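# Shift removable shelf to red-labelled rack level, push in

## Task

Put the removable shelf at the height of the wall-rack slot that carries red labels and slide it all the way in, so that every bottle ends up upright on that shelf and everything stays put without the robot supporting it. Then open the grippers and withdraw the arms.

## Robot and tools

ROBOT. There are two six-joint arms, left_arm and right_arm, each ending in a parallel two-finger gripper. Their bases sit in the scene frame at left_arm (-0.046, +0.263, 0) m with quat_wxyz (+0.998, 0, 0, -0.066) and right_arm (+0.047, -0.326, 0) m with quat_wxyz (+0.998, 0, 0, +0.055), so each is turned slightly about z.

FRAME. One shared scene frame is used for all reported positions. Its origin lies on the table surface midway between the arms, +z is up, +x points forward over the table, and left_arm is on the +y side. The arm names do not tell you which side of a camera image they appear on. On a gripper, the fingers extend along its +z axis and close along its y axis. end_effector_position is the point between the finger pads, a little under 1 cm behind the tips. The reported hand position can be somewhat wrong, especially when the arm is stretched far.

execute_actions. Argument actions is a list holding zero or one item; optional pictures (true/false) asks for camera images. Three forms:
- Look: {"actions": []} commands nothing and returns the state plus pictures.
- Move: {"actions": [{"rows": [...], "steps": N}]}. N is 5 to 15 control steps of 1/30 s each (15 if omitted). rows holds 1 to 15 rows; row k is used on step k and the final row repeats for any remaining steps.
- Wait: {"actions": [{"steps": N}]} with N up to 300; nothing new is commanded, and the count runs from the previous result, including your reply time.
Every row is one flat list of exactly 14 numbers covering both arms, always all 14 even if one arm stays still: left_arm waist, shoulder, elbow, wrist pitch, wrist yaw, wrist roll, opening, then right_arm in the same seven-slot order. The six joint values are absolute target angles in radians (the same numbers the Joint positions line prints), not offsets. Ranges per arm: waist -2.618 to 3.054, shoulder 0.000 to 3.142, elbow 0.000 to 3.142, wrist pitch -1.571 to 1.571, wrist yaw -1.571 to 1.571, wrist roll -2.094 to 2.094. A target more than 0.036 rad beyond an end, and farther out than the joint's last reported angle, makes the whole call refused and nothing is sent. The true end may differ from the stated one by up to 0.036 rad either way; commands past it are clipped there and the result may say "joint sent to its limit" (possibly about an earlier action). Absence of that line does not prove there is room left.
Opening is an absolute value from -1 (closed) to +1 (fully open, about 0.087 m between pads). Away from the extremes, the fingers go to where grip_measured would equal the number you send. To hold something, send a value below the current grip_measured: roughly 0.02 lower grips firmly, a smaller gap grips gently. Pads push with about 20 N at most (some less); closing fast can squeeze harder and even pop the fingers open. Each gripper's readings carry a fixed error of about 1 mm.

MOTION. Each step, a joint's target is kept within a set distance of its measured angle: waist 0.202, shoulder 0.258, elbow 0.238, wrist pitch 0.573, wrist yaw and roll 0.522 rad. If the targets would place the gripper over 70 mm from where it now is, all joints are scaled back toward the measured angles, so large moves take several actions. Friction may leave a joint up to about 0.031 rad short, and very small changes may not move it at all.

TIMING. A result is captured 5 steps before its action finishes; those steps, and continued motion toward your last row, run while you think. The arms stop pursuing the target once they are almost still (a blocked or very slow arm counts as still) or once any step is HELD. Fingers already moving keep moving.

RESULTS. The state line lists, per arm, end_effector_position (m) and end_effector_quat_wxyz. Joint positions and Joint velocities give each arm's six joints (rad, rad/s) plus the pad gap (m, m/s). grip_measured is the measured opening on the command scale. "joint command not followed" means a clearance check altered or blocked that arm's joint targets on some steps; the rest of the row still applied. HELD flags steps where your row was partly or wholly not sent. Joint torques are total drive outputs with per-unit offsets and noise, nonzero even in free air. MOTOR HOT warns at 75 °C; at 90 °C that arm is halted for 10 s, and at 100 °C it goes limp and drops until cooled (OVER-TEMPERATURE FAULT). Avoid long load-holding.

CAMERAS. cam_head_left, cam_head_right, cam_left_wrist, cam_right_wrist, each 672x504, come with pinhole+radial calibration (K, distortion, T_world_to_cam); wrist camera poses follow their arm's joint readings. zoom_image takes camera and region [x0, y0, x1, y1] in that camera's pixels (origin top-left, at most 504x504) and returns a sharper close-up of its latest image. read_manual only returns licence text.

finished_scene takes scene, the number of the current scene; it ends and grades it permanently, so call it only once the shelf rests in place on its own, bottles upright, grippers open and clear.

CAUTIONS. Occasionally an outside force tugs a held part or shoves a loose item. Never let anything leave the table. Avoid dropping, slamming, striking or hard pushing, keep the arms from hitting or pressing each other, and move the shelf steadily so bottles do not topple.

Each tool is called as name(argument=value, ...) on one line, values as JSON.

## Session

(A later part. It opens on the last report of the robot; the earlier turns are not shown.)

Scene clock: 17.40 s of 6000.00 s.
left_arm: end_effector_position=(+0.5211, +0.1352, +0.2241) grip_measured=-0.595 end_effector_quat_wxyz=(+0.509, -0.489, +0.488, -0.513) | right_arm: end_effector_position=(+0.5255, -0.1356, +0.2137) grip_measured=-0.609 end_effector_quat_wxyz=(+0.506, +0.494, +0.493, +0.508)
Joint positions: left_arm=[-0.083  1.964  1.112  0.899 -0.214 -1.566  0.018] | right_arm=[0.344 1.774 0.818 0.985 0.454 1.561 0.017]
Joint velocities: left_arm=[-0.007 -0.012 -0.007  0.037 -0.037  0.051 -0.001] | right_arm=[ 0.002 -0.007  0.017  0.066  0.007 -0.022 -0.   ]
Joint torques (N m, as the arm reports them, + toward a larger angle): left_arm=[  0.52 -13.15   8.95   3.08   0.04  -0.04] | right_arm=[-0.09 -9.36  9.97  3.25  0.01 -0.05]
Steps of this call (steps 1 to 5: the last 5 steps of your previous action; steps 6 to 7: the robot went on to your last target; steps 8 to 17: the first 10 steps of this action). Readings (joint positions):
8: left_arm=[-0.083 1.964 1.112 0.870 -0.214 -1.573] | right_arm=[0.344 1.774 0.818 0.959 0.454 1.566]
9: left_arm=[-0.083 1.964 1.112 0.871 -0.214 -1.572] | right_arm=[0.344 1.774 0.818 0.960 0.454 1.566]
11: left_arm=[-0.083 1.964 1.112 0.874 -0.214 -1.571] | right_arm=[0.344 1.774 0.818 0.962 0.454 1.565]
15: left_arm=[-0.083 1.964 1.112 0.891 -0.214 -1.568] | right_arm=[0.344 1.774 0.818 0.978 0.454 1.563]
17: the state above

execute_actions(actions=[{"rows":[[-0.088,1.925,1.145,1.045,-0.222,-1.572,-0.64,0.352,1.738,0.848,1.132,0.466,1.568,-0.65],[-0.09,1.915,1.138,1.038,-0.224,-1.572,-0.64,0.355,1.728,0.84,1.124,0.47,1.568,-0.65],[-0.091,1.906,1.13,1.031,-0.226,-1.572,-0.64,0.357,1.719,0.832,1.116,0.474,1.568,-0.65],[-0.092,1.897,1.122,1.025,-0.228,-1.572,-0.64,0.36,1.711,0.825,1.108,0.478,1.568,-0.65],[-0.093,1.888,1.112,1.02,-0.229,-1.572,-0.64,0.363,1.703,0.817,1.102,0.482,1.568,-0.65],[-0.095,1.88,1.102,1.016,-0.231,-1.572,-0.64,0.366,1.695,0.809,1.097,0.486,1.568,-0.65],[-0.096,1.871,1.091,1.015,-0.232,-1.572,-0.64,0.37,1.687,0.8,1.093,0.49,1.568,-0.65],[-0.097,1.863,1.081,1.015,-0.233,-1.572,-0.64,0.373,1.679,0.792,1.09,0.493,1.568,-0.65],[-0.099,1.855,1.07,1.015,-0.235,-1.572,-0.64,0.377,1.671,0.783,1.09,0.497,1.568,-0.65],[-0.1,1.846,1.06,1.015,-0.236,-1.572,-0.64,0.38,1.663,0.775,1.09,0.5,1.568,-0.65],[-0.102,1.838,1.049,1.015,-0.237,-1.572,-0.64,0.384,1.655,0.766,1.09,0.503,1.568,-0.65],[-0.103,1.829,1.039,1.015,-0.238,-1.572,-0.64,0.387,1.647,0.757,1.09,0.505,1.568,-0.65],[-0.105,1.821,1.028,1.015,-0.239,-1.572,-0.64,0.391,1.639,0.749,1.09,0.507,1.568,-0.65],[-0.106,1.813,1.018,1.015,-0.24,-1.572,-0.64,0.394,1.631,0.74,1.09,0.509,1.568,-0.65],[-0.107,1.805,1.008,1.015,-0.24,-1.572,-0.64,0.398,1.623,0.732,1.09,0.51,1.568,-0.65]],"steps":15}])

execute_actions(actions=[{"steps":12}], pictures=true)

Scene clock: 19.77 s of 6000.00 s.
left_arm: end_effector_position=(+0.5099, +0.1349, +0.2285) grip_measured=-0.595 end_effector_quat_wxyz=(+0.511, -0.488, +0.488, -0.513) | right_arm: end_effector_position=(+0.5132, -0.1359, +0.2192) grip_measured=-0.609 end_effector_quat_wxyz=(+0.509, +0.493, +0.492, +0.506)
Joint positions: left_arm=[-0.09   1.921  1.068  0.902 -0.22  -1.563  0.018] | right_arm=[0.362 1.723 0.781 0.975 0.476 1.553 0.017]
Joint velocities: left_arm=[-0.042 -0.291 -0.31  -0.066 -0.081 -0.051 -0.   ] | right_arm=[ 0.11  -0.281 -0.242 -0.007  0.037 -0.051 -0.001]
Joint torques (N m, as the arm reports them, + toward a larger angle): left_arm=[ -0.08 -15.2    6.99   2.81  -0.06   0.02] | right_arm=[  1.17 -10.53   7.75   2.98   0.14   0.  ]
Steps of this call (steps 1 to 5: the last 5 steps of your previous action; steps 6 to 15: the robot went on to your last target; steps 16 to 61: nothing new was sent; steps 62 to 71: the first 10 steps of this action). Readings (joint positions):
62: left_arm=[-0.083 1.964 1.112 0.907 -0.214 -1.563] | right_arm=[0.344 1.774 0.818 0.994 0.454 1.557]
63: left_arm=[-0.083 1.964 1.112 0.907 -0.214 -1.563] | right_arm=[0.344 1.774 0.818 0.994 0.454 1.557]
65: left_arm=[-0.083 1.964 1.112 0.907 -0.214 -1.563] | right_arm=[0.345 1.770 0.818 0.991 0.456 1.556]
69: left_arm=[-0.087 1.941 1.089 0.903 -0.217 -1.563] | right_arm=[0.355 1.742 0.798 0.977 0.469 1.553]
71: the state above

Scene clock: 20.17 s of 6000.00 s.
left_arm: end_effector_position=(+0.4932, +0.1349, +0.2296) grip_measured=-0.595 end_effector_quat_wxyz=(+0.509, -0.490, +0.490, -0.511) | right_arm: end_effector_position=(+0.4965, -0.1361, +0.2201) grip_measured=-0.609 end_effector_quat_wxyz=(+0.508, +0.494, +0.493, +0.505)
Joint positions: left_arm=[-0.099  1.86   0.998  0.902 -0.229 -1.563  0.018] | right_arm=[0.386 1.666 0.725 0.971 0.5   1.553 0.017]
Joint velocities: left_arm=[-0.007 -0.007 -0.017  0.022 -0.007  0.007 -0.   ] | right_arm=[-0.007 -0.002 -0.017 -0.037  0.007 -0.022  0.   ]
Joint torques (N m, as the arm reports them, + toward a larger angle): left_arm=[ -0.22 -14.22   6.91   2.81  -0.09   0.02] | right_arm=[ 1.17 -9.82  7.66  3.01  0.1  -0.04]
Kept back: nothing.
Steps of this call (steps 1 to 5: the last 5 steps of your previous action; steps 6 to 12: the robot went on to your last target). Readings (joint positions):
1: left_arm=[-0.091 1.911 1.057 0.902 -0.222 -1.563] | right_arm=[0.366 1.714 0.773 0.974 0.480 1.553]
2: left_arm=[-0.093 1.902 1.047 0.902 -0.223 -1.563] | right_arm=[0.369 1.706 0.765 0.974 0.483 1.553]
4: left_arm=[-0.095 1.884 1.026 0.902 -0.225 -1.563] | right_arm=[0.376 1.689 0.748 0.973 0.489 1.553]
8: left_arm=[-0.099 1.860 0.999 0.902 -0.229 -1.563] | right_arm=[0.386 1.667 0.725 0.972 0.499 1.553]
12: the state above
camera_calibration (this result's frames):
cam_left_wrist: T_world_to_cam=[[-0.0317936, 0.00406399, 0.999486, -0.217306], [-0.774116, -0.632659, -0.0220522, 0.489477], [0.632244, -0.77442, 0.0232605, -0.0720054], [0, 0, 0, 1]] pos_world=[0.417528, 0.254793, 0.229663]
cam_right_wrist: T_world_to_cam=[[0.0358325, 0.000205193, -0.999358, 0.202416], [-0.764331, 0.644247, -0.0272732, 0.49492], [0.643828, 0.764817, 0.0232418, -0.0823081], [0, 0, 0, 1]] pos_world=[0.424022, -0.255942, 0.217697]

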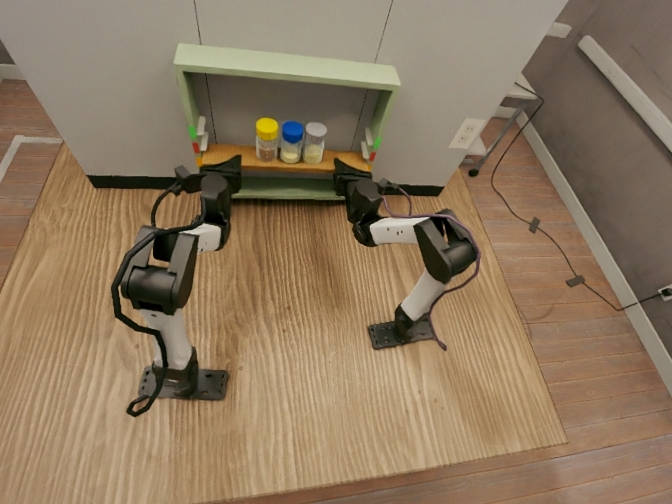

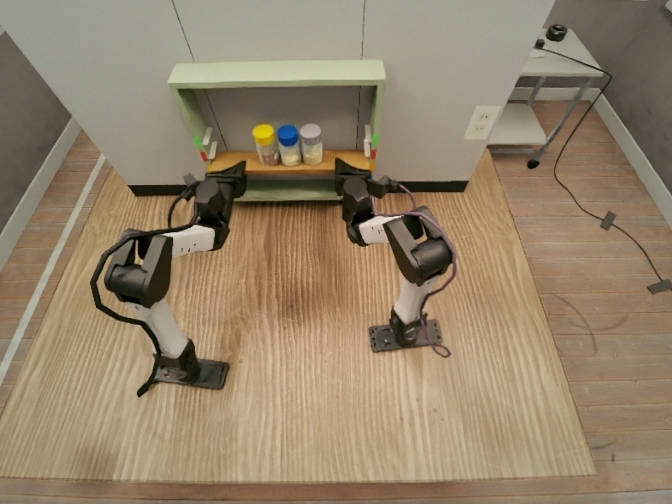

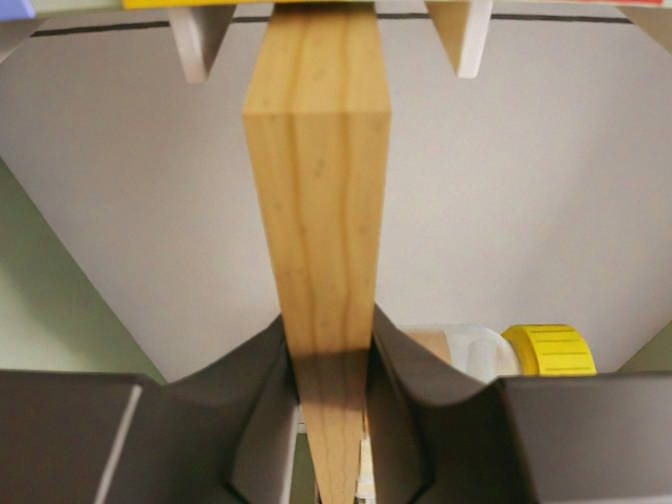

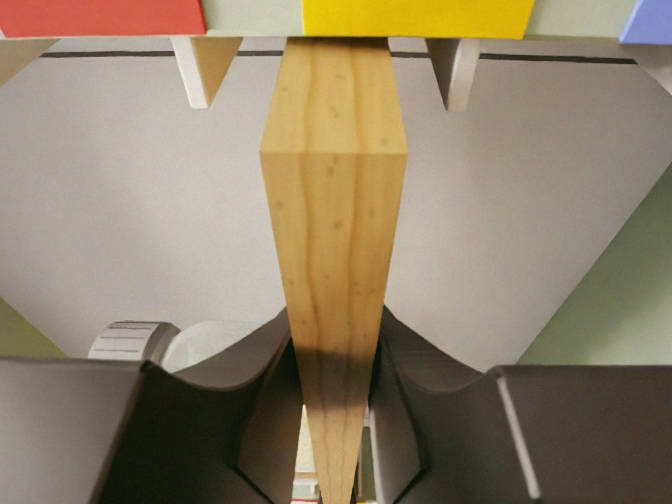

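execute_actions(actions=[{"rows":[[-0.108,1.8,1.002,1.025,-0.243,-1.57,-0.64,0.4,1.619,0.728,1.09,0.516,1.562,-0.65],[-0.109,1.792,0.993,1.035,-0.246,-1.57,-0.64,0.403,1.613,0.721,1.09,0.522,1.562,-0.65],[-0.111,1.782,0.981,1.042,-0.249,-1.57,-0.64,0.408,1.604,0.711,1.089,0.528,1.562,-0.65],[-0.113,1.772,0.968,1.046,-0.251,-1.57,-0.64,0.413,1.595,0.701,1.089,0.533,1.562,-0.65],[-0.115,1.762,0.955,1.048,-0.253,-1.57,-0.64,0.418,1.585,0.69,1.088,0.538,1.562,-0.65],[-0.118,1.751,0.941,1.05,-0.256,-1.57,-0.64,0.423,1.576,0.68,1.088,0.544,1.562,-0.65],[-0.12,1.741,0.928,1.052,-0.258,-1.57,-0.64,0.428,1.566,0.669,1.087,0.549,1.562,-0.65],[-0.122,1.731,0.915,1.054,-0.26,-1.57,-0.64,0.433,1.557,0.659,1.087,0.554,1.562,-0.65],[-0.124,1.72,0.901,1.056,-0.263,-1.57,-0.64,0.438,1.547,0.648,1.086,0.56,1.562,-0.65],[-0.127,1.71,0.888,1.058,-0.265,-1.57,-0.64,0.444,1.538,0.638,1.085,0.566,1.562,-0.65],[-0.129,1.7,0.875,1.06,-0.268,-1.57,-0.64,0.449,1.528,0.628,1.084,0.572,1.562,-0.65],[-0.131,1.69,0.863,1.062,-0.27,-1.57,-0.64,0.455,1.518,0.618,1.083,0.578,1.562,-0.65],[-0.134,1.68,0.851,1.064,-0.273,-1.57,-0.64,0.46,1.509,0.609,1.082,0.584,1.562,-0.65],[-0.136,1.671,0.839,1.066,-0.275,-1.57,-0.64,0.466,1.499,0.599,1.081,0.59,1.562,-0.65],[-0.138,1.661,0.827,1.068,-0.277,-1.57,-0.64,0.472,1.489,0.59,1.08,0.596,1.562,-0.65]],"steps":15}])

execute_actions(actions=[{"rows":[[-0.141,1.651,0.815,1.07,-0.28,-1.57,-0.64,0.478,1.479,0.581,1.079,0.602,1.562,-0.65],[-0.143,1.641,0.803,1.072,-0.282,-1.57,-0.64,0.484,1.469,0.571,1.078,0.607,1.562,-0.65],[-0.145,1.631,0.791,1.073,-0.284,-1.57,-0.64,0.49,1.459,0.562,1.077,0.611,1.562,-0.65],[-0.148,1.622,0.78,1.074,-0.286,-1.57,-0.64,0.496,1.45,0.553,1.076,0.614,1.562,-0.65],[-0.15,1.614,0.771,1.075,-0.287,-1.57,-0.64,0.501,1.442,0.546,1.075,0.616,1.562,-0.65],[-0.151,1.608,0.764,1.075,-0.287,-1.57,-0.64,0.505,1.436,0.54,1.075,0.617,1.562,-0.65],[-0.152,1.604,0.759,1.075,-0.287,-1.57,-0.64,0.508,1.432,0.537,1.075,0.617,1.562,-0.65],[-0.153,1.602,0.757,1.075,-0.287,-1.57,-0.64,0.509,1.43,0.535,1.075,0.617,1.562,-0.65]],"steps":15}], pictures=true)

Scene clock: 21.60 s of 6000.00 s.
left_arm: end_effector_position=(+0.4699, +0.1355, +0.2271) grip_measured=-0.595 end_effector_quat_wxyz=(+0.507, -0.492, +0.493, -0.507) | right_arm: end_effector_position=(+0.4741, -0.1357, +0.2176) grip_measured=-0.609 end_effector_quat_wxyz=(+0.507, +0.494, +0.497, +0.502)
Joint positions: left_arm=[-0.114  1.784  0.9    0.915 -0.246 -1.563  0.018] | right_arm=[0.423 1.597 0.648 0.969 0.536 1.554 0.017]
Joint velocities: left_arm=[-0.061 -0.32  -0.379  0.037 -0.066 -0.051 -0.   ] | right_arm=[ 0.139 -0.291 -0.3   -0.066  0.066 -0.007 -0.001]
Joint torques (N m, as the arm reports them, + toward a larger angle): left_arm=[ -0.11 -13.43   6.96   2.99  -0.06   0.06] | right_arm=[ 1.18 -9.03  7.65  2.97  0.1  -0.06]
Steps of this call (steps 1 to 30: the robot went on to your last target; steps 31 to 33: nothing new was sent; steps 34 to 43: the first 10 steps of this action). Readings (joint positions):
34: left_arm=[-0.099 1.860 0.998 0.902 -0.229 -1.563] | right_arm=[0.386 1.666 0.725 0.971 0.501 1.553]
35: left_arm=[-0.100 1.859 0.997 0.902 -0.229 -1.563] | right_arm=[0.387 1.665 0.725 0.970 0.502 1.553]
37: left_arm=[-0.102 1.848 0.981 0.905 -0.233 -1.563] | right_arm=[0.392 1.655 0.713 0.970 0.507 1.553]
41: left_arm=[-0.110 1.807 0.926 0.911 -0.242 -1.563] | right_arm=[0.413 1.617 0.669 0.969 0.525 1.554]
43: the state above

Scene clock: 22.10 s of 6000.00 s.
left_arm: end_effector_position=(+0.4313, +0.1359, +0.2283) grip_measured=-0.595 end_effector_quat_wxyz=(+0.508, -0.493, +0.492, -0.507) | right_arm: end_effector_position=(+0.4359, -0.1356, +0.2191) grip_measured=-0.609 end_effector_quat_wxyz=(+0.506, +0.494, +0.496, +0.504)
Joint positions: left_arm=[-0.144  1.654  0.747  0.939 -0.277 -1.563  0.018] | right_arm=[0.496 1.469 0.529 0.965 0.606 1.553 0.017]
Joint velocities: left_arm=[-0.027 -0.027 -0.017  0.051  0.007 -0.022 -0.001] | right_arm=[ 0.012 -0.056 -0.017  0.022  0.051  0.037 -0.   ]
Joint torques (N m, as the arm reports them, + toward a larger angle): left_arm=[ -0.22 -11.59   7.06   2.98  -0.07   0.04] | right_arm=[ 1.16 -7.63  7.61  2.83  0.11 -0.09]
Steps of this call (steps 1 to 5: the last 5 steps of your previous action; steps 6 to 15: the first 10 steps of this action). Readings (joint positions):
6: left_arm=[-0.128 1.723 0.825 0.927 -0.262 -1.563] | right_arm=[0.456 1.536 0.590 0.968 0.568 1.554]
7: left_arm=[-0.130 1.712 0.813 0.929 -0.264 -1.563] | right_arm=[0.462 1.526 0.581 0.968 0.574 1.553]
9: left_arm=[-0.135 1.692 0.789 0.933 -0.269 -1.563] | right_arm=[0.474 1.506 0.562 0.967 0.585 1.553]
13: left_arm=[-0.142 1.660 0.753 0.938 -0.276 -1.563] | right_arm=[0.493 1.474 0.533 0.965 0.602 1.553]
15: the state above
camera_calibration (this result's frames):
cam_left_wrist: T_world_to_cam=[[-0.023253, 0.00353674, 0.999723, -0.221616], [-0.771879, -0.635576, -0.015705, 0.440217], [0.635345, -0.77203, 0.017509, -0.0324319], [0, 0, 0, 1]] pos_world=[0.355246, 0.255537, 0.229036]
cam_right_wrist: T_world_to_cam=[[0.0307534, 0.000604355, -0.999527, 0.205904], [-0.767181, 0.64101, -0.023217, 0.448252], [0.640693, 0.767532, 0.0201769, -0.0412291], [0, 0, 0, 1]] pos_world=[0.363973, -0.255814, 0.217046]

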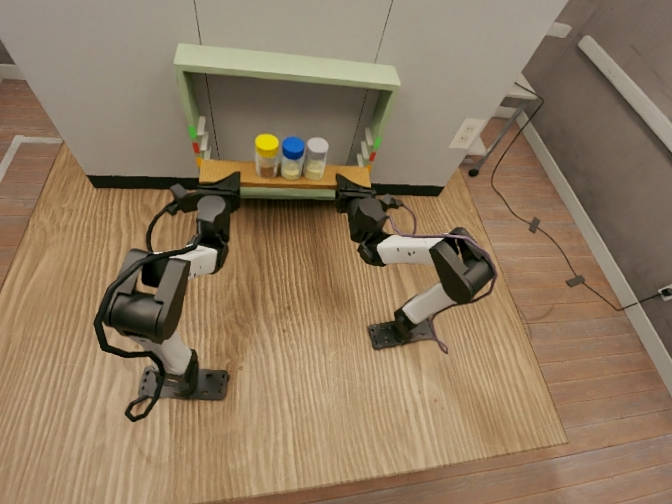

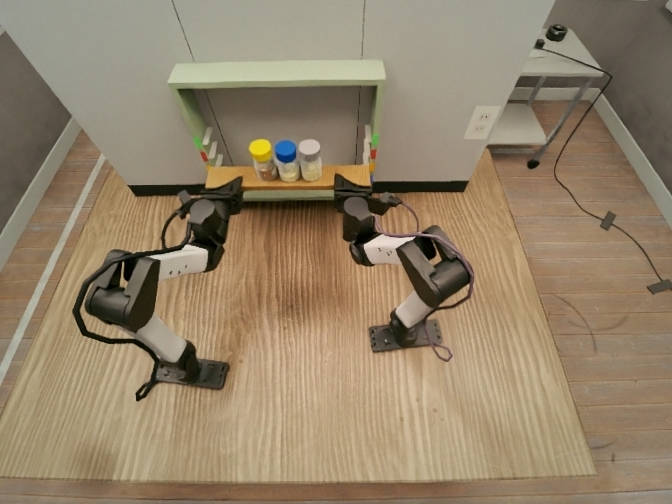

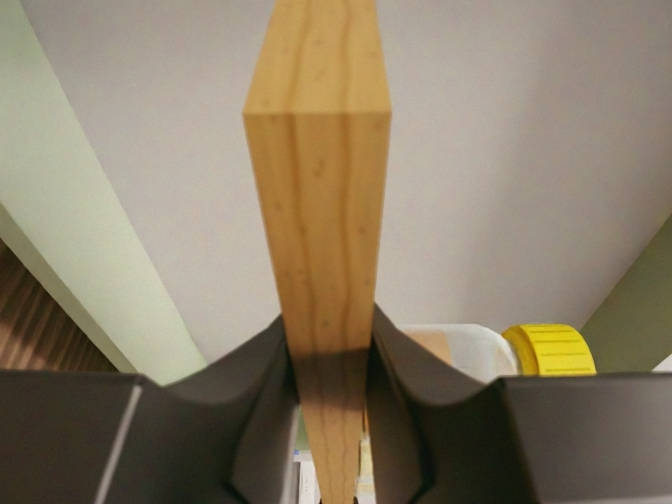

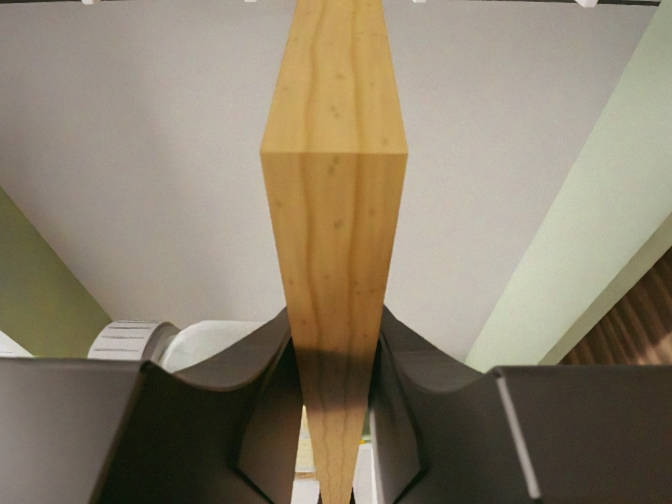

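zoom_image(camera="cam_head_right", region=[180, 110, 400, 210])

Region (180, 110, 400, 210) of cam_head_right's 672x504 image, scaled by 2.291, with more detail than that image has; it fills the top 229 rows of this view, and the rest is white.

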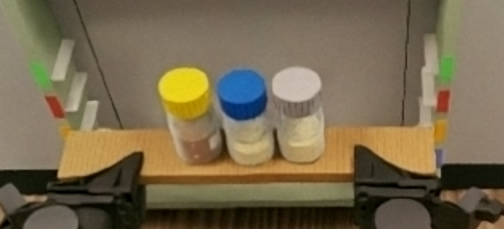

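execute_actions(actions=[{"rows":[[-0.15,1.602,0.775,1.055,-0.283,-1.567,-0.64,0.505,1.43,0.555,1.07,0.612,1.558,-0.65],[-0.148,1.6,0.793,1.038,-0.28,-1.567,-0.64,0.502,1.428,0.575,1.058,0.61,1.558,-0.65],[-0.148,1.597,0.801,1.024,-0.28,-1.567,-0.64,0.502,1.424,0.583,1.043,0.61,1.558,-0.65],[-0.148,1.592,0.806,1.01,-0.28,-1.567,-0.64,0.502,1.418,0.588,1.027,0.61,1.558,-0.65],[-0.148,1.586,0.812,0.996,-0.28,-1.567,-0.64,0.502,1.41,0.595,1.011,0.61,1.558,-0.65],[-0.148,1.579,0.819,0.982,-0.28,-1.567,-0.64,0.502,1.402,0.602,0.995,0.61,1.558,-0.65],[-0.148,1.572,0.826,0.968,-0.28,-1.567,-0.64,0.502,1.394,0.609,0.979,0.61,1.558,-0.65],[-0.148,1.565,0.832,0.954,-0.28,-1.567,-0.64,0.502,1.386,0.617,0.963,0.61,1.558,-0.65],[-0.148,1.558,0.839,0.94,-0.28,-1.567,-0.64,0.502,1.378,0.624,0.947,0.61,1.558,-0.65],[-0.148,1.551,0.846,0.926,-0.28,-1.567,-0.64,0.502,1.37,0.631,0.931,0.61,1.558,-0.65],[-0.148,1.545,0.853,0.912,-0.28,-1.567,-0.64,0.502,1.362,0.639,0.915,0.61,1.558,-0.65],[-0.148,1.538,0.86,0.898,-0.28,-1.567,-0.64,0.502,1.354,0.646,0.899,0.61,1.558,-0.65],[-0.148,1.531,0.867,0.884,-0.28,-1.567,-0.64,0.502,1.346,0.654,0.883,0.61,1.558,-0.65],[-0.148,1.525,0.874,0.87,-0.28,-1.567,-0.64,0.502,1.338,0.662,0.867,0.61,1.558,-0.65],[-0.148,1.518,0.881,0.856,-0.28,-1.567,-0.64,0.502,1.33,0.67,0.851,0.61,1.558,-0.65]],"steps":15}])

execute_actions(actions=[{"rows":[[-0.148,1.512,0.888,0.842,-0.28,-1.567,-0.64,0.502,1.322,0.678,0.835,0.61,1.558,-0.65],[-0.148,1.505,0.895,0.829,-0.28,-1.567,-0.64,0.502,1.314,0.686,0.82,0.61,1.558,-0.65],[-0.148,1.499,0.902,0.817,-0.28,-1.567,-0.64,0.502,1.306,0.694,0.807,0.61,1.558,-0.65],[-0.148,1.493,0.908,0.808,-0.28,-1.567,-0.64,0.502,1.299,0.701,0.797,0.61,1.558,-0.65],[-0.148,1.488,0.913,0.802,-0.28,-1.567,-0.64,0.502,1.294,0.706,0.791,0.61,1.558,-0.65],[-0.148,1.485,0.916,0.802,-0.28,-1.567,-0.64,0.502,1.291,0.709,0.791,0.61,1.558,-0.65],[-0.148,1.484,0.918,0.802,-0.28,-1.567,-0.64,0.502,1.289,0.711,0.791,0.61,1.558,-0.65]],"steps":15}])

Scene clock: 23.60 s of 6000.00 s.
left_arm: end_effector_position=(+0.4318, +0.1356, +0.2325) grip_measured=-0.595 end_effector_quat_wxyz=(+0.501, -0.499, +0.499, -0.501) | right_arm: end_effector_position=(+0.4361, -0.1355, +0.2255) grip_measured=-0.609 end_effector_quat_wxyz=(+0.504, +0.496, +0.505, +0.495)
Joint positions: left_arm=[-0.144  1.626  0.771  0.86  -0.278 -1.569  0.018] | right_arm=[0.497 1.428 0.559 0.868 0.608 1.554 0.017]
Joint velocities: left_arm=[ 0.022 -0.198  0.178 -0.33  -0.022 -0.11   0.   ] | right_arm=[-0.007 -0.261  0.212 -0.388 -0.022  0.051  0.   ]
Joint torques (N m, as the arm reports them, + toward a larger angle): left_arm=[  0.23 -12.06  10.31   2.83   0.03   0.15] | right_arm=[ 0.45 -7.87 12.01  3.06  0.06 -0.1 ]
Steps of this call (steps 1 to 5: the last 5 steps of your previous action; steps 6 to 15: the robot went on to your last target; steps 16 to 35: nothing new was sent; steps 36 to 45: the first 10 steps of this action). Readings (joint positions):
36: left_arm=[-0.144 1.654 0.747 0.940 -0.278 -1.563] | right_arm=[0.497 1.468 0.529 0.964 0.608 1.553]
37: left_arm=[-0.144 1.654 0.747 0.939 -0.278 -1.563] | right_arm=[0.497 1.468 0.529 0.963 0.608 1.553]
39: left_arm=[-0.144 1.653 0.747 0.930 -0.278 -1.563] | right_arm=[0.497 1.465 0.529 0.952 0.608 1.554]
43: left_arm=[-0.144 1.638 0.759 0.883 -0.277 -1.567] | right_arm=[0.497 1.444 0.544 0.898 0.608 1.554]
45: the state above

Scene clock: 24.10 s of 6000.00 s.
left_arm: end_effector_position=(+0.4301, +0.1353, +0.2844) grip_measured=-0.595 end_effector_quat_wxyz=(+0.510, -0.488, +0.489, -0.512) | right_arm: end_effector_position=(+0.4353, -0.1363, +0.2742) grip_measured=-0.609 end_effector_quat_wxyz=(+0.508, +0.493, +0.491, +0.508)
Joint positions: left_arm=[-0.144  1.532  0.865  0.713 -0.274 -1.56   0.018] | right_arm=[0.497 1.325 0.659 0.705 0.609 1.55  0.017]
Joint velocities: left_arm=[-0.012 -0.032  0.051 -0.022  0.007 -0.037  0.001] | right_arm=[-0.012 -0.022  0.022 -0.051 -0.007 -0.051  0.   ]
Joint torques (N m, as the arm reports them, + toward a larger angle): left_arm=[  0.22 -10.66  10.31   2.65  -0.02   0.  ] | right_arm=[ 0.55 -6.97 11.83  2.69  0.03 -0.06]
Steps of this call (steps 1 to 5: the last 5 steps of your previous action; steps 6 to 15: the first 10 steps of this action). Readings (joint positions):
6: left_arm=[-0.144 1.579 0.816 0.787 -0.279 -1.568] | right_arm=[0.497 1.375 0.608 0.783 0.609 1.554]
7: left_arm=[-0.144 1.572 0.824 0.773 -0.279 -1.568] | right_arm=[0.497 1.367 0.617 0.769 0.609 1.554]
9: left_arm=[-0.144 1.557 0.839 0.748 -0.278 -1.566] | right_arm=[0.497 1.351 0.633 0.741 0.609 1.554]
13: left_arm=[-0.144 1.535 0.862 0.717 -0.275 -1.562] | right_arm=[0.497 1.329 0.655 0.710 0.609 1.551]
15: the state above

execute_actions(actions=[{"rows":[[-0.142,1.497,0.919,0.805,-0.272,-1.565,-0.64,0.493,1.302,0.712,0.805,0.598,1.556,-0.65],[-0.137,1.51,0.922,0.808,-0.268,-1.565,-0.64,0.485,1.313,0.714,0.82,0.59,1.556,-0.65],[-0.136,1.517,0.928,0.81,-0.264,-1.565,-0.64,0.481,1.32,0.719,0.83,0.583,1.556,-0.65],[-0.134,1.526,0.936,0.81,-0.261,-1.565,-0.64,0.476,1.329,0.725,0.835,0.577,1.556,-0.65],[-0.132,1.535,0.945,0.81,-0.259,-1.565,-0.64,0.471,1.338,0.731,0.838,0.572,1.556,-0.65],[-0.13,1.544,0.954,0.81,-0.257,-1.565,-0.64,0.466,1.347,0.738,0.841,0.567,1.556,-0.65],[-0.128,1.554,0.963,0.81,-0.255,-1.565,-0.64,0.461,1.357,0.744,0.843,0.562,1.556,-0.65],[-0.126,1.563,0.972,0.81,-0.253,-1.565,-0.64,0.456,1.366,0.751,0.845,0.557,1.556,-0.65],[-0.124,1.572,0.981,0.81,-0.251,-1.565,-0.64,0.451,1.376,0.757,0.847,0.552,1.556,-0.65],[-0.122,1.582,0.99,0.81,-0.249,-1.565,-0.64,0.446,1.385,0.764,0.849,0.548,1.556,-0.65],[-0.12,1.591,0.999,0.81,-0.248,-1.565,-0.64,0.441,1.394,0.771,0.85,0.544,1.556,-0.65],[-0.118,1.6,1.008,0.81,-0.246,-1.565,-0.64,0.436,1.403,0.777,0.85,0.541,1.556,-0.65],[-0.116,1.608,1.016,0.81,-0.245,-1.565,-0.64,0.432,1.411,0.783,0.85,0.538,1.556,-0.65],[-0.115,1.615,1.023,0.81,-0.244,-1.565,-0.64,0.428,1.418,0.788,0.85,0.536,1.556,-0.65],[-0.114,1.62,1.028,0.81,-0.244,-1.565,-0.64,0.426,1.423,0.792,0.85,0.536,1.556,-0.65]],"steps":15}])

execute_actions(actions=[{"steps":11}], pictures=true)

Scene clock: 25.43 s of 6000.00 s.
left_arm: end_effector_position=(+0.4445, +0.1354, +0.2806) grip_measured=-0.595 end_effector_quat_wxyz=(+0.507, -0.492, +0.494, -0.506) | right_arm: end_effector_position=(+0.4502, -0.1356, +0.2703) grip_measured=-0.609 end_effector_quat_wxyz=(+0.507, +0.493, +0.496, +0.504)
Joint positions: left_arm=[-0.133  1.582  0.919  0.691 -0.266 -1.56   0.018] | right_arm=[0.466 1.38  0.698 0.708 0.576 1.55  0.017]
Joint velocities: left_arm=[ 0.051  0.286  0.261  0.066  0.051 -0.007 -0.   ] | right_arm=[-0.149  0.281  0.183  0.022 -0.183 -0.037 -0.   ]
Joint torques (N m, as the arm reports them, + toward a larger angle): left_arm=[ 1.18 -9.04 10.64  2.83  0.15  0.05] | right_arm=[-0.94 -5.87 12.21  3.08 -0.06 -0.12]
Steps of this call (steps 1 to 5: the last 5 steps of your previous action; steps 6 to 30: the robot went on to your last target; steps 31 to 40: the first 10 steps of this action). Readings (joint positions):
31: left_arm=[-0.144 1.531 0.866 0.691 -0.274 -1.560] | right_arm=[0.497 1.324 0.660 0.685 0.608 1.550]
32: left_arm=[-0.144 1.531 0.866 0.691 -0.274 -1.560] | right_arm=[0.497 1.324 0.660 0.685 0.607 1.550]
34: left_arm=[-0.144 1.532 0.868 0.691 -0.274 -1.560] | right_arm=[0.494 1.328 0.660 0.691 0.603 1.550]
38: left_arm=[-0.138 1.562 0.899 0.691 -0.269 -1.560] | right_arm=[0.476 1.360 0.684 0.703 0.586 1.550]
40: the state above

Scene clock: 25.80 s of 6000.00 s.
left_arm: end_effector_position=(+0.4601, +0.1354, +0.2745) grip_measured=-0.595 end_effector_quat_wxyz=(+0.505, -0.495, +0.497, -0.503) | right_arm: end_effector_position=(+0.4655, -0.1356, +0.2646) grip_measured=-0.609 end_effector_quat_wxyz=(+0.506, +0.494, +0.501, +0.499)
Joint positions: left_arm=[-0.122  1.643  0.969  0.691 -0.254 -1.562  0.018] | right_arm=[0.437 1.439 0.736 0.715 0.548 1.552 0.017]
Joint velocities: left_arm=[ 0.007  0.002 -0.017  0.022 -0.037 -0.022 -0.   ] | right_arm=[ 0.002  0.007 -0.012 -0.051 -0.022 -0.007  0.001]
Joint torques (N m, as the arm reports them, + toward a larger angle): left_arm=[  1.22 -10.09  11.04   2.84   0.11   0.07] | right_arm=[-1.14 -6.67 12.22  3.15 -0.09 -0.14]
Kept back: nothing.
Steps of this call (steps 1 to 5: the last 5 steps of your previous action; steps 6 to 11: the robot went on to your last target). Readings (joint positions):
1: left_arm=[-0.131 1.592 0.928 0.691 -0.264 -1.560] | right_arm=[0.461 1.390 0.705 0.709 0.572 1.550]
2: left_arm=[-0.129 1.602 0.937 0.691 -0.262 -1.560] | right_arm=[0.456 1.400 0.712 0.711 0.567 1.550]
4: left_arm=[-0.126 1.621 0.953 0.691 -0.258 -1.560] | right_arm=[0.447 1.418 0.724 0.713 0.558 1.550]
8: left_arm=[-0.122 1.643 0.969 0.691 -0.254 -1.561] | right_arm=[0.438 1.438 0.736 0.714 0.549 1.551]
11: the state above
camera_calibration (this result's frames):
cam_left_wrist: T_world_to_cam=[[-0.0083102, -0.00185138, 0.999964, -0.273358], [-0.773006, -0.634353, -0.00759854, 0.460891], [0.634344, -0.773042, 0.00384047, -0.047583], [0, 0, 0, 1]] pos_world=[0.384184, 0.255078, 0.277032]
cam_right_wrist: T_world_to_cam=[[0.019839, -0.00893778, -0.999763, 0.254306], [-0.767161, 0.641112, -0.0209548, 0.471341], [0.641148, 0.767395, 0.00586233, -0.0575831], [0, 0, 0, 1]] pos_world=[0.393468, -0.25572, 0.26446]

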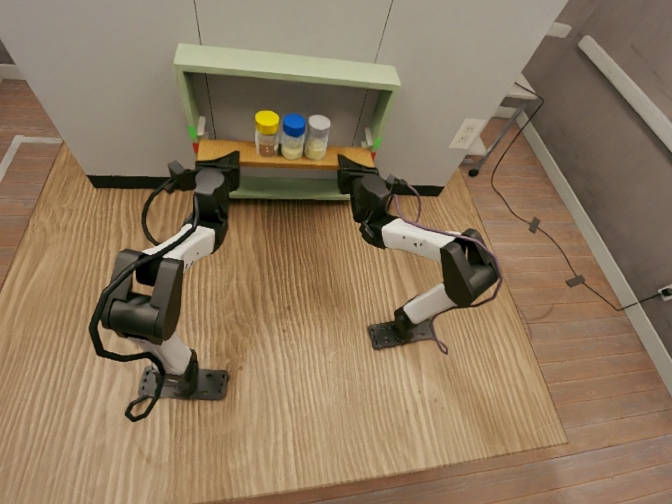

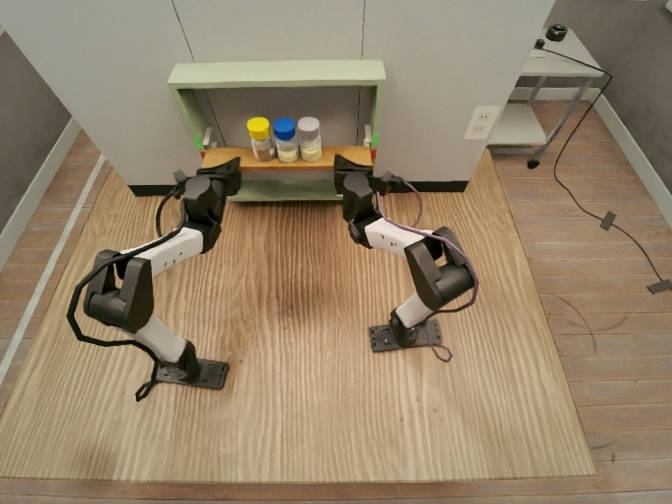

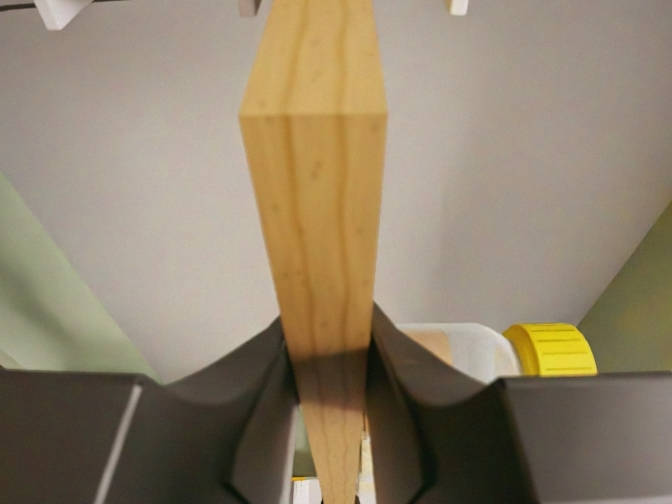

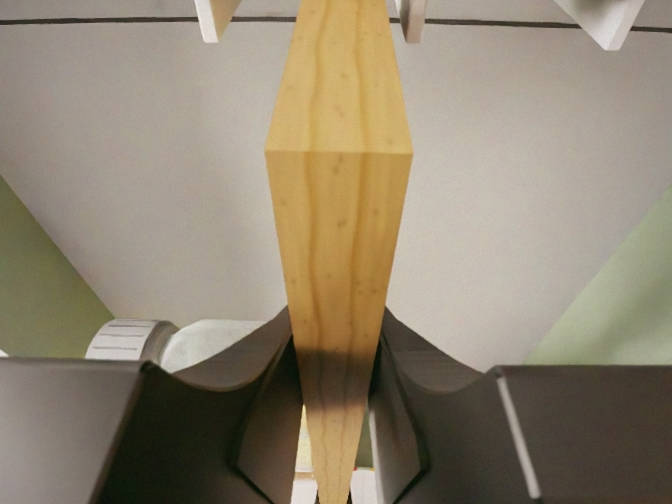

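execute_actions(actions=[{"rows":[[-0.113,1.624,1.035,0.806,-0.241,-1.565,-0.64,0.424,1.427,0.797,0.852,0.53,1.556,-0.65],[-0.112,1.631,1.043,0.803,-0.238,-1.565,-0.64,0.421,1.433,0.803,0.854,0.524,1.556,-0.65],[-0.11,1.64,1.053,0.801,-0.236,-1.565,-0.64,0.416,1.441,0.811,0.855,0.518,1.556,-0.65],[-0.108,1.65,1.065,0.799,-0.234,-1.565,-0.64,0.411,1.451,0.82,0.856,0.512,1.556,-0.65],[-0.105,1.661,1.077,0.797,-0.231,-1.565,-0.64,0.406,1.461,0.829,0.857,0.506,1.556,-0.65],[-0.103,1.671,1.09,0.795,-0.229,-1.565,-0.64,0.401,1.472,0.839,0.858,0.501,1.556,-0.65],[-0.101,1.682,1.102,0.793,-0.227,-1.565,-0.64,0.396,1.482,0.849,0.858,0.496,1.556,-0.65],[-0.099,1.693,1.115,0.791,-0.225,-1.565,-0.64,0.391,1.492,0.858,0.858,0.491,1.556,-0.65],[-0.096,1.704,1.128,0.789,-0.223,-1.565,-0.64,0.386,1.502,0.868,0.858,0.486,1.556,-0.65],[-0.094,1.714,1.14,0.787,-0.221,-1.565,-0.64,0.381,1.512,0.878,0.858,0.481,1.556,-0.65],[-0.092,1.725,1.153,0.784,-0.219,-1.565,-0.64,0.376,1.522,0.888,0.858,0.476,1.556,-0.65],[-0.09,1.735,1.166,0.781,-0.217,-1.565,-0.64,0.371,1.532,0.898,0.858,0.472,1.556,-0.65],[-0.088,1.745,1.179,0.778,-0.215,-1.565,-0.64,0.367,1.542,0.908,0.858,0.468,1.556,-0.65],[-0.087,1.756,1.192,0.776,-0.213,-1.565,-0.64,0.362,1.551,0.918,0.858,0.464,1.556,-0.65],[-0.085,1.766,1.205,0.773,-0.212,-1.565,-0.64,0.358,1.561,0.928,0.858,0.46,1.556,-0.65]],"steps":15}])

execute_actions(actions=[{"rows":[[-0.083,1.776,1.218,0.771,-0.211,-1.565,-0.64,0.354,1.571,0.939,0.856,0.457,1.556,-0.65],[-0.082,1.785,1.23,0.769,-0.209,-1.565,-0.64,0.35,1.58,0.948,0.854,0.454,1.556,-0.65],[-0.081,1.793,1.24,0.767,-0.208,-1.565,-0.64,0.347,1.588,0.956,0.852,0.451,1.556,-0.65],[-0.08,1.8,1.249,0.766,-0.207,-1.565,-0.64,0.344,1.594,0.963,0.85,0.449,1.556,-0.65],[-0.079,1.806,1.257,0.765,-0.207,-1.565,-0.64,0.341,1.6,0.969,0.85,0.447,1.556,-0.65],[-0.078,1.811,1.264,0.764,-0.206,-1.565,-0.64,0.339,1.605,0.974,0.85,0.446,1.556,-0.65],[-0.077,1.816,1.27,0.763,-0.205,-1.565,-0.64,0.337,1.609,0.979,0.85,0.445,1.556,-0.65],[-0.076,1.82,1.275,0.762,-0.205,-1.565,-0.64,0.336,1.613,0.983,0.85,0.444,1.556,-0.65],[-0.076,1.823,1.279,0.762,-0.205,-1.565,-0.64,0.335,1.616,0.986,0.85,0.443,1.556,-0.65],[-0.075,1.825,1.282,0.762,-0.205,-1.565,-0.64,0.334,1.618,0.988,0.85,0.443,1.556,-0.65],[-0.075,1.827,1.284,0.762,-0.205,-1.565,-0.64,0.333,1.62,0.99,0.85,0.443,1.556,-0.65]],"steps":15}])

execute_actions(actions=[{"steps":8}], pictures=true)

Scene clock: 27.03 s of 6000.00 s.
left_arm: end_effector_position=(+0.4817, +0.1352, +0.2810) grip_measured=-0.595 end_effector_quat_wxyz=(+0.507, -0.492, +0.493, -0.507) | right_arm: end_effector_position=(+0.4870, -0.1356, +0.2704) grip_measured=-0.609 end_effector_quat_wxyz=(+0.507, +0.493, +0.496, +0.504)
Joint positions: left_arm=[-0.106  1.715  1.063  0.682 -0.237 -1.563  0.018] | right_arm=[0.401 1.508 0.808 0.724 0.512 1.552 0.017]
Joint velocities: left_arm=[ 0.066  0.315  0.383 -0.168  0.037 -0.051 -0.   ] | right_arm=[-0.154  0.31   0.286  0.022 -0.095 -0.051  0.   ]
Joint torques (N m, as the arm reports them, + toward a larger angle): left_arm=[  1.2  -10.54  10.77   2.78   0.08   0.1 ] | right_arm=[-1.11 -7.11 11.94  3.1  -0.08 -0.1 ]
Steps of this call (steps 1 to 27: the robot went on to your last target; steps 28 to 37: the first 10 steps of this action). Readings (joint positions):
28: left_arm=[-0.122 1.643 0.969 0.691 -0.253 -1.563] | right_arm=[0.437 1.439 0.736 0.716 0.547 1.552]
29: left_arm=[-0.121 1.644 0.971 0.689 -0.253 -1.563] | right_arm=[0.437 1.440 0.736 0.716 0.546 1.552]
31: left_arm=[-0.119 1.653 0.986 0.686 -0.250 -1.563] | right_arm=[0.431 1.449 0.747 0.717 0.541 1.552]
35: left_arm=[-0.111 1.693 1.037 0.684 -0.242 -1.563] | right_arm=[0.411 1.487 0.788 0.722 0.522 1.552]
37: the state above

Scene clock: 27.53 s of 6000.00 s.
left_arm: end_effector_position=(+0.5186, +0.1347, +0.2781) grip_measured=-0.595 end_effector_quat_wxyz=(+0.506, -0.492, +0.496, -0.506) | right_arm: end_effector_position=(+0.5234, -0.1359, +0.2673) grip_measured=-0.609 end_effector_quat_wxyz=(+0.507, +0.494, +0.498, +0.501)
Joint positions: left_arm=[-0.085  1.846  1.217  0.652 -0.214 -1.563  0.018] | right_arm=[0.347 1.633 0.926 0.724 0.459 1.552 0.017]
Joint velocities: left_arm=[-0.012  0.076  0.115 -0.007  0.022  0.037 -0.   ] | right_arm=[-0.046  0.076  0.1   -0.081 -0.037  0.051 -0.001]
Joint torques (N m, as the arm reports them, + toward a larger angle): left_arm=[  1.33 -12.44  10.99   2.82   0.13   0.09] | right_arm=[-1.1  -8.46 12.3   3.09 -0.11 -0.11]
Steps of this call (steps 1 to 5: the last 5 steps of your previous action; steps 6 to 15: the first 10 steps of this action). Readings (joint positions):
6: left_arm=[-0.095 1.782 1.138 0.667 -0.224 -1.563] | right_arm=[0.373 1.571 0.865 0.724 0.484 1.552]
7: left_arm=[-0.093 1.793 1.151 0.665 -0.223 -1.563] | right_arm=[0.369 1.582 0.875 0.724 0.481 1.552]
9: left_arm=[-0.090 1.812 1.174 0.660 -0.220 -1.563] | right_arm=[0.361 1.600 0.893 0.724 0.473 1.552]
13: left_arm=[-0.086 1.838 1.207 0.654 -0.215 -1.563] | right_arm=[0.350 1.625 0.918 0.724 0.462 1.552]
15: the state above

Scene clock: 27.80 s of 6000.00 s.
left_arm: end_effector_position=(+0.5204, +0.1347, +0.2782) grip_measured=-0.595 end_effector_quat_wxyz=(+0.506, -0.492, +0.496, -0.506) | right_arm: end_effector_position=(+0.5251, -0.1356, +0.2678) grip_measured=-0.609 end_effector_quat_wxyz=(+0.507, +0.493, +0.498, +0.502)
Joint positions: left_arm=[-0.084  1.852  1.226  0.651 -0.213 -1.563  0.018] | right_arm=[0.345 1.638 0.933 0.724 0.455 1.552 0.017]
Joint velocities: left_arm=[-0.002  0.002  0.007 -0.007 -0.051 -0.022  0.   ] | right_arm=[-0.012  0.007  0.017 -0.007 -0.037  0.022  0.   ]
Joint torques (N m, as the arm reports them, + toward a larger angle): left_arm=[  1.2  -12.37  11.05   2.8    0.11   0.1 ] | right_arm=[-1.19 -8.45 12.35  3.1  -0.13 -0.14]
Kept back: nothing.
Steps of this call (steps 1 to 5: the last 5 steps of your previous action; steps 6 to 8: the robot went on to your last target). Readings (joint positions):
1: left_arm=[-0.085 1.848 1.221 0.652 -0.213 -1.563] | right_arm=[0.346 1.635 0.929 0.724 0.458 1.552]
2: left_arm=[-0.084 1.850 1.224 0.651 -0.213 -1.563] | right_arm=[0.346 1.637 0.931 0.724 0.457 1.552]
4: left_arm=[-0.084 1.851 1.225 0.651 -0.213 -1.563] | right_arm=[0.345 1.638 0.933 0.724 0.456 1.552]
8: the state above
camera_calibration (this result's frames):
cam_left_wrist: T_world_to_cam=[[-0.0166685, 0.0000841543, 0.999861, -0.272464], [-0.775099, -0.631709, -0.0128683, 0.509345], [0.63162, -0.775205, 0.0105949, -0.0865737], [0, 0, 0, 1]] pos_world=[0.444933, 0.254668, 0.279898]
cam_right_wrist: T_world_to_cam=[[0.0271967, -0.00612718, -0.999611, 0.252832], [-0.766989, 0.641181, -0.0247978, 0.518115], [0.641083, 0.767366, 0.0127385, -0.097627], [0, 0, 0, 1]] pos_world=[0.4531, -0.255741, 0.266826]

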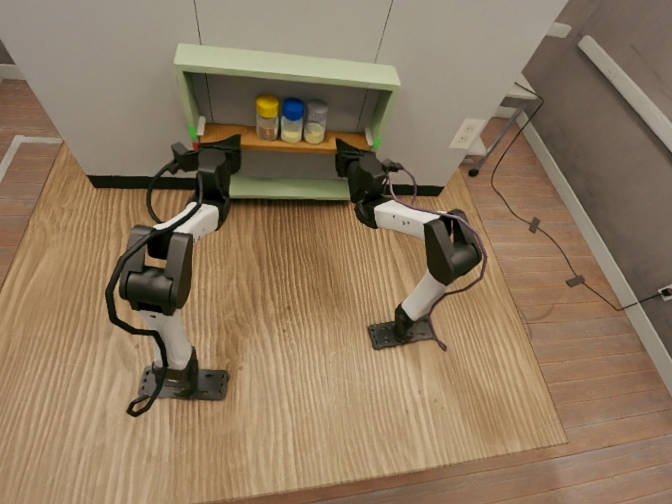

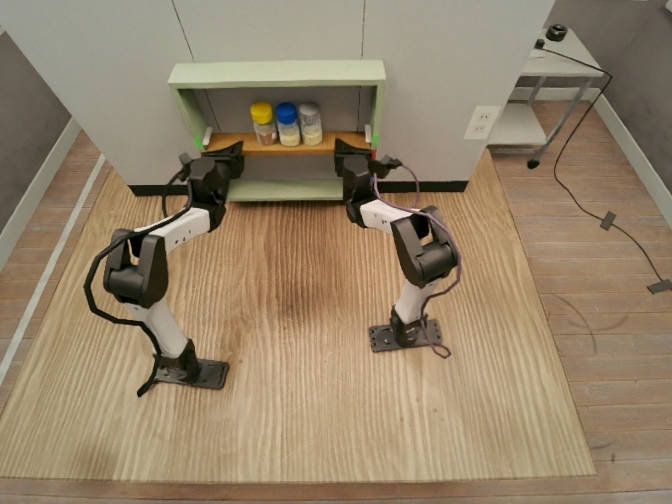

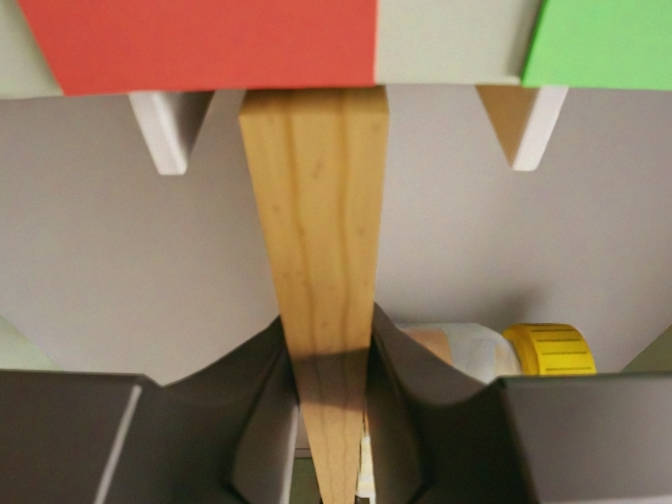

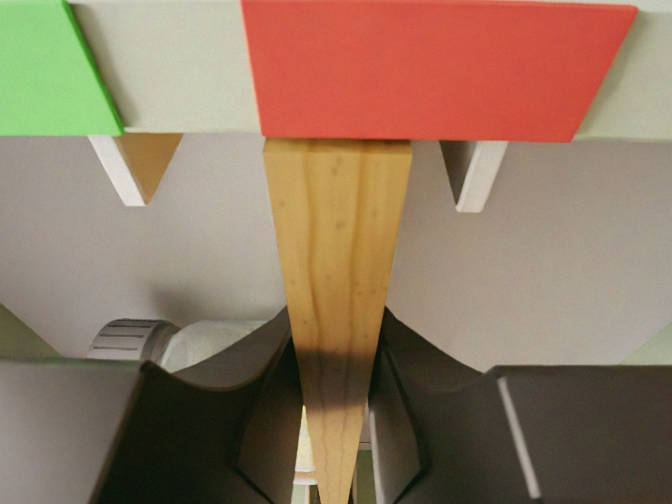

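execute_actions(actions=[{"rows":[[-0.075,1.829,1.28,0.768,-0.205,-1.567,-0.64,0.333,1.622,0.986,0.852,0.443,1.56,-0.65],[-0.075,1.832,1.276,0.774,-0.205,-1.567,-0.64,0.333,1.625,0.982,0.854,0.443,1.56,-0.65],[-0.075,1.835,1.272,0.78,-0.205,-1.567,-0.64,0.332,1.628,0.978,0.856,0.443,1.56,-0.65],[-0.074,1.838,1.269,0.785,-0.205,-1.567,-0.64,0.332,1.631,0.975,0.858,0.442,1.56,-0.65],[-0.074,1.841,1.266,0.79,-0.205,-1.567,-0.64,0.331,1.634,0.973,0.86,0.442,1.56,-0.65],[-0.074,1.844,1.266,0.793,-0.205,-1.567,-0.64,0.331,1.637,0.973,0.862,0.441,1.56,-0.65],[-0.074,1.847,1.266,0.795,-0.205,-1.567,-0.64,0.33,1.64,0.973,0.864,0.441,1.56,-0.65],[-0.074,1.849,1.266,0.795,-0.205,-1.567,-0.64,0.33,1.642,0.973,0.865,0.44,1.56,-0.65],[-0.074,1.851,1.266,0.795,-0.205,-1.567,-0.64,0.33,1.644,0.973,0.865,0.44,1.56,-0.65],[-0.074,1.853,1.266,0.795,-0.205,-1.567,-0.64,0.33,1.646,0.973,0.865,0.44,1.56,-0.65],[-0.074,1.855,1.266,0.795,-0.205,-1.567,-0.64,0.33,1.648,0.973,0.865,0.44,1.56,-0.65]],"steps":15}])

execute_actions(actions=[{"steps":8}])

Scene clock: 28.83 s of 6000.00 s.
left_arm: end_effector_position=(+0.5236, +0.1346, +0.2693) grip_measured=-0.595 end_effector_quat_wxyz=(+0.503, -0.495, +0.498, -0.503) | right_arm: end_effector_position=(+0.5285, -0.1355, +0.2589) grip_measured=-0.609 end_effector_quat_wxyz=(+0.505, +0.496, +0.503, +0.497)
Joint positions: left_arm=[-0.083  1.871  1.226  0.659 -0.212 -1.565  0.018] | right_arm=[0.342 1.659 0.933 0.73  0.453 1.554 0.017]
Joint velocities: left_arm=[-0.017  0.051 -0.012  0.007  0.022 -0.037 -0.001] | right_arm=[-0.022  0.1    0.002 -0.007  0.11  -0.022  0.001]
Joint torques (N m, as the arm reports them, + toward a larger angle): left_arm=[  1.08 -12.3    9.82   3.     0.06   0.15] | right_arm=[-1.02 -8.74 10.89  3.16 -0.11 -0.14]
Steps of this call (steps 1 to 15: the robot went on to your last target; steps 16 to 21: nothing new was sent; steps 22 to 31: the first 10 steps of this action). Readings (joint positions):
22: left_arm=[-0.084 1.852 1.226 0.650 -0.213 -1.563] | right_arm=[0.345 1.638 0.933 0.724 0.455 1.552]
23: left_arm=[-0.084 1.852 1.226 0.650 -0.213 -1.563] | right_arm=[0.345 1.638 0.933 0.724 0.455 1.552]
25: left_arm=[-0.084 1.852 1.226 0.651 -0.213 -1.563] | right_arm=[0.345 1.641 0.933 0.725 0.455 1.553]
29: left_arm=[-0.083 1.864 1.226 0.658 -0.213 -1.563] | right_arm=[0.343 1.652 0.933 0.730 0.454 1.554]
31: the state above

Scene clock: 29.10 s of 6000.00 s.
left_arm: end_effector_position=(+0.5237, +0.1345, +0.2690) grip_measured=-0.595 end_effector_quat_wxyz=(+0.503, -0.495, +0.498, -0.503) | right_arm: end_effector_position=(+0.5288, -0.1355, +0.2587) grip_measured=-0.609 end_effector_quat_wxyz=(+0.505, +0.496, +0.502, +0.497)
Joint positions: left_arm=[-0.083  1.872  1.226  0.659 -0.212 -1.566  0.018] | right_arm=[0.341 1.661 0.933 0.733 0.453 1.555 0.017]
Joint velocities: left_arm=[-0.002 -0.007  0.012  0.066 -0.037  0.037 -0.002] | right_arm=[ 0.002  0.032  0.002  0.007  0.022 -0.007  0.   ]
Joint torques (N m, as the arm reports them, + toward a larger angle): left_arm=[  1.13 -12.16   9.8    3.02   0.08   0.08] | right_arm=[-1.06 -8.2  10.97  3.17 -0.11 -0.12]
Kept back: nothing.
Steps of this call (steps 1 to 5: the last 5 steps of your previous action; steps 6 to 8: the robot went on to your last target). Readings (joint positions):
1: left_arm=[-0.083 1.872 1.226 0.659 -0.212 -1.565] | right_arm=[0.341 1.661 0.933 0.733 0.453 1.555]
2: left_arm=[-0.083 1.872 1.226 0.659 -0.212 -1.565] | right_arm=[0.341 1.661 0.933 0.733 0.453 1.555]
4: left_arm=[-0.083 1.872 1.226 0.659 -0.212 -1.566] | right_arm=[0.341 1.661 0.933 0.733 0.453 1.555]
8: the state above

execute_actions(actions=[{"rows":[[-0.075,1.858,1.263,0.78,-0.206,-1.568,-0.64,0.331,1.65,0.97,0.85,0.442,1.56,-0.65],[-0.076,1.861,1.26,0.765,-0.207,-1.568,-0.64,0.332,1.652,0.967,0.835,0.444,1.56,-0.65],[-0.077,1.864,1.257,0.75,-0.208,-1.568,-0.64,0.333,1.654,0.964,0.82,0.446,1.56,-0.65],[-0.078,1.867,1.254,0.735,-0.209,-1.568,-0.64,0.334,1.657,0.961,0.805,0.448,1.56,-0.65],[-0.079,1.87,1.251,0.72,-0.21,-1.568,-0.64,0.335,1.66,0.958,0.79,0.45,1.56,-0.65],[-0.08,1.873,1.248,0.705,-0.211,-1.568,-0.64,0.336,1.662,0.955,0.775,0.452,1.56,-0.65],[-0.08,1.876,1.245,0.69,-0.212,-1.568,-0.64,0.337,1.664,0.952,0.76,0.453,1.56,-0.65],[-0.08,1.878,1.242,0.675,-0.212,-1.568,-0.64,0.337,1.666,0.949,0.745,0.453,1.56,-0.65],[-0.08,1.88,1.24,0.66,-0.212,-1.568,-0.64,0.337,1.668,0.946,0.73,0.453,1.56,-0.65]],"steps":15}], pictures=true)

Scene clock: 29.73 s of 6000.00 s.
left_arm: end_effector_position=(+0.5237, +0.1345, +0.2660) grip_measured=-0.595 end_effector_quat_wxyz=(+0.499, -0.499, +0.501, -0.501) | right_arm: end_effector_position=(+0.5288, -0.1355, +0.2563) grip_measured=-0.609 end_effector_quat_wxyz=(+0.503, +0.498, +0.504, +0.495)
Joint positions: left_arm=[-0.083  1.872  1.226  0.646 -0.212 -1.571  0.018] | right_arm=[0.341 1.661 0.933 0.722 0.453 1.559 0.017]
Joint velocities: left_arm=[-0.017  0.007  0.002 -0.022  0.007 -0.022 -0.001] | right_arm=[-0.002 -0.002  0.007  0.037  0.037 -0.022 -0.001]
Joint torques (N m, as the arm reports them, + toward a larger angle): left_arm=[ 0.68 -9.9   7.89  1.82 -0.02  0.18] | right_arm=[-0.52 -6.74  8.81  1.92  0.05 -0.18]
Steps of this call (steps 1 to 9: the robot went on to your last target; steps 10 to 19: the first 10 steps of this action). Readings (joint positions):
10: left_arm=[-0.083 1.872 1.226 0.659 -0.212 -1.566] | right_arm=[0.341 1.661 0.933 0.733 0.453 1.555]
11: left_arm=[-0.083 1.872 1.226 0.658 -0.212 -1.566] | right_arm=[0.341 1.661 0.933 0.732 0.453 1.555]
13: left_arm=[-0.083 1.872 1.226 0.656 -0.212 -1.567] | right_arm=[0.341 1.661 0.933 0.729 0.453 1.556]
17: left_arm=[-0.083 1.872 1.226 0.649 -0.212 -1.570] | right_arm=[0.341 1.661 0.933 0.724 0.453 1.559]
19: the state above
camera_calibration (this result's frames):
cam_left_wrist: T_world_to_cam=[[0.00758037, 0.00354062, 0.999965, -0.273307], [-0.774982, -0.631931, 0.00811236, 0.506027], [0.631937, -0.775017, -0.00204635, -0.0855099], [0, 0, 0, 1]] pos_world=[0.448271, 0.25447, 0.269018]
cam_right_wrist: T_world_to_cam=[[0.00491327, -0.0101697, -0.999936, 0.252537], [-0.766428, 0.642248, -0.0102978, 0.516747], [0.642312, 0.766429, -0.00463879, -0.0962165], [0, 0, 0, 1]] pos_world=[0.456609, -0.255568, 0.257396]

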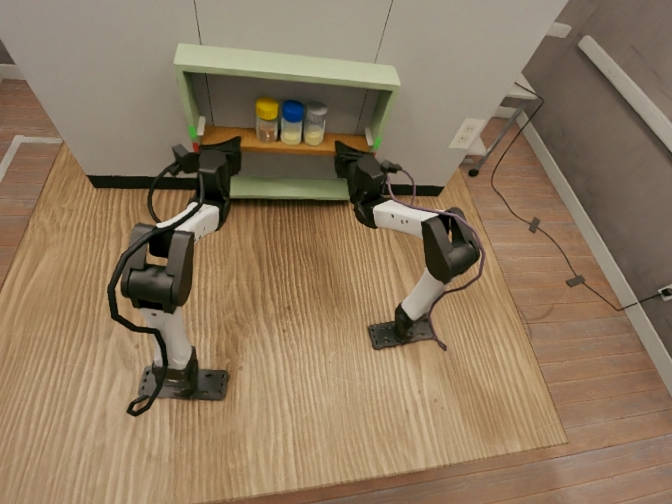

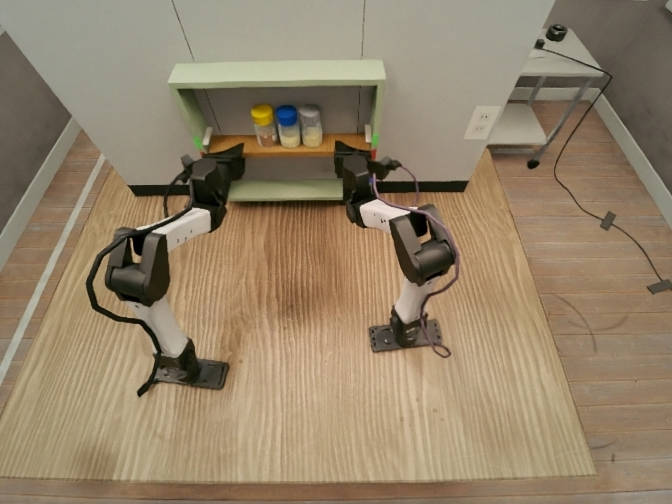

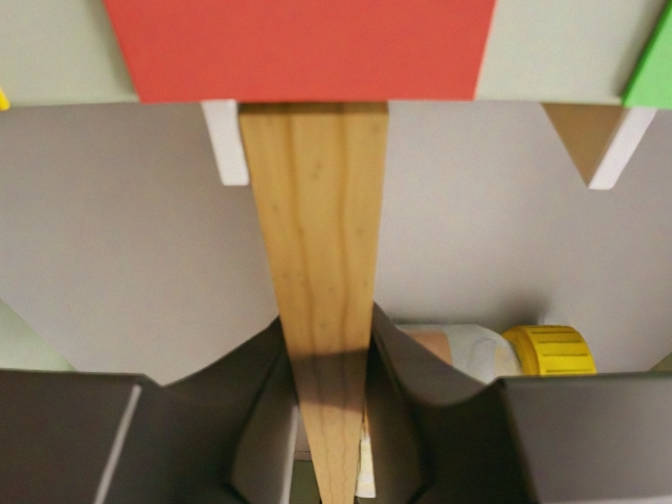

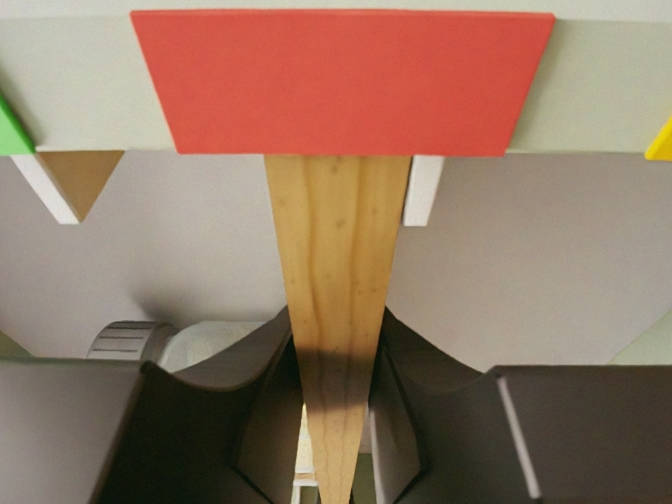

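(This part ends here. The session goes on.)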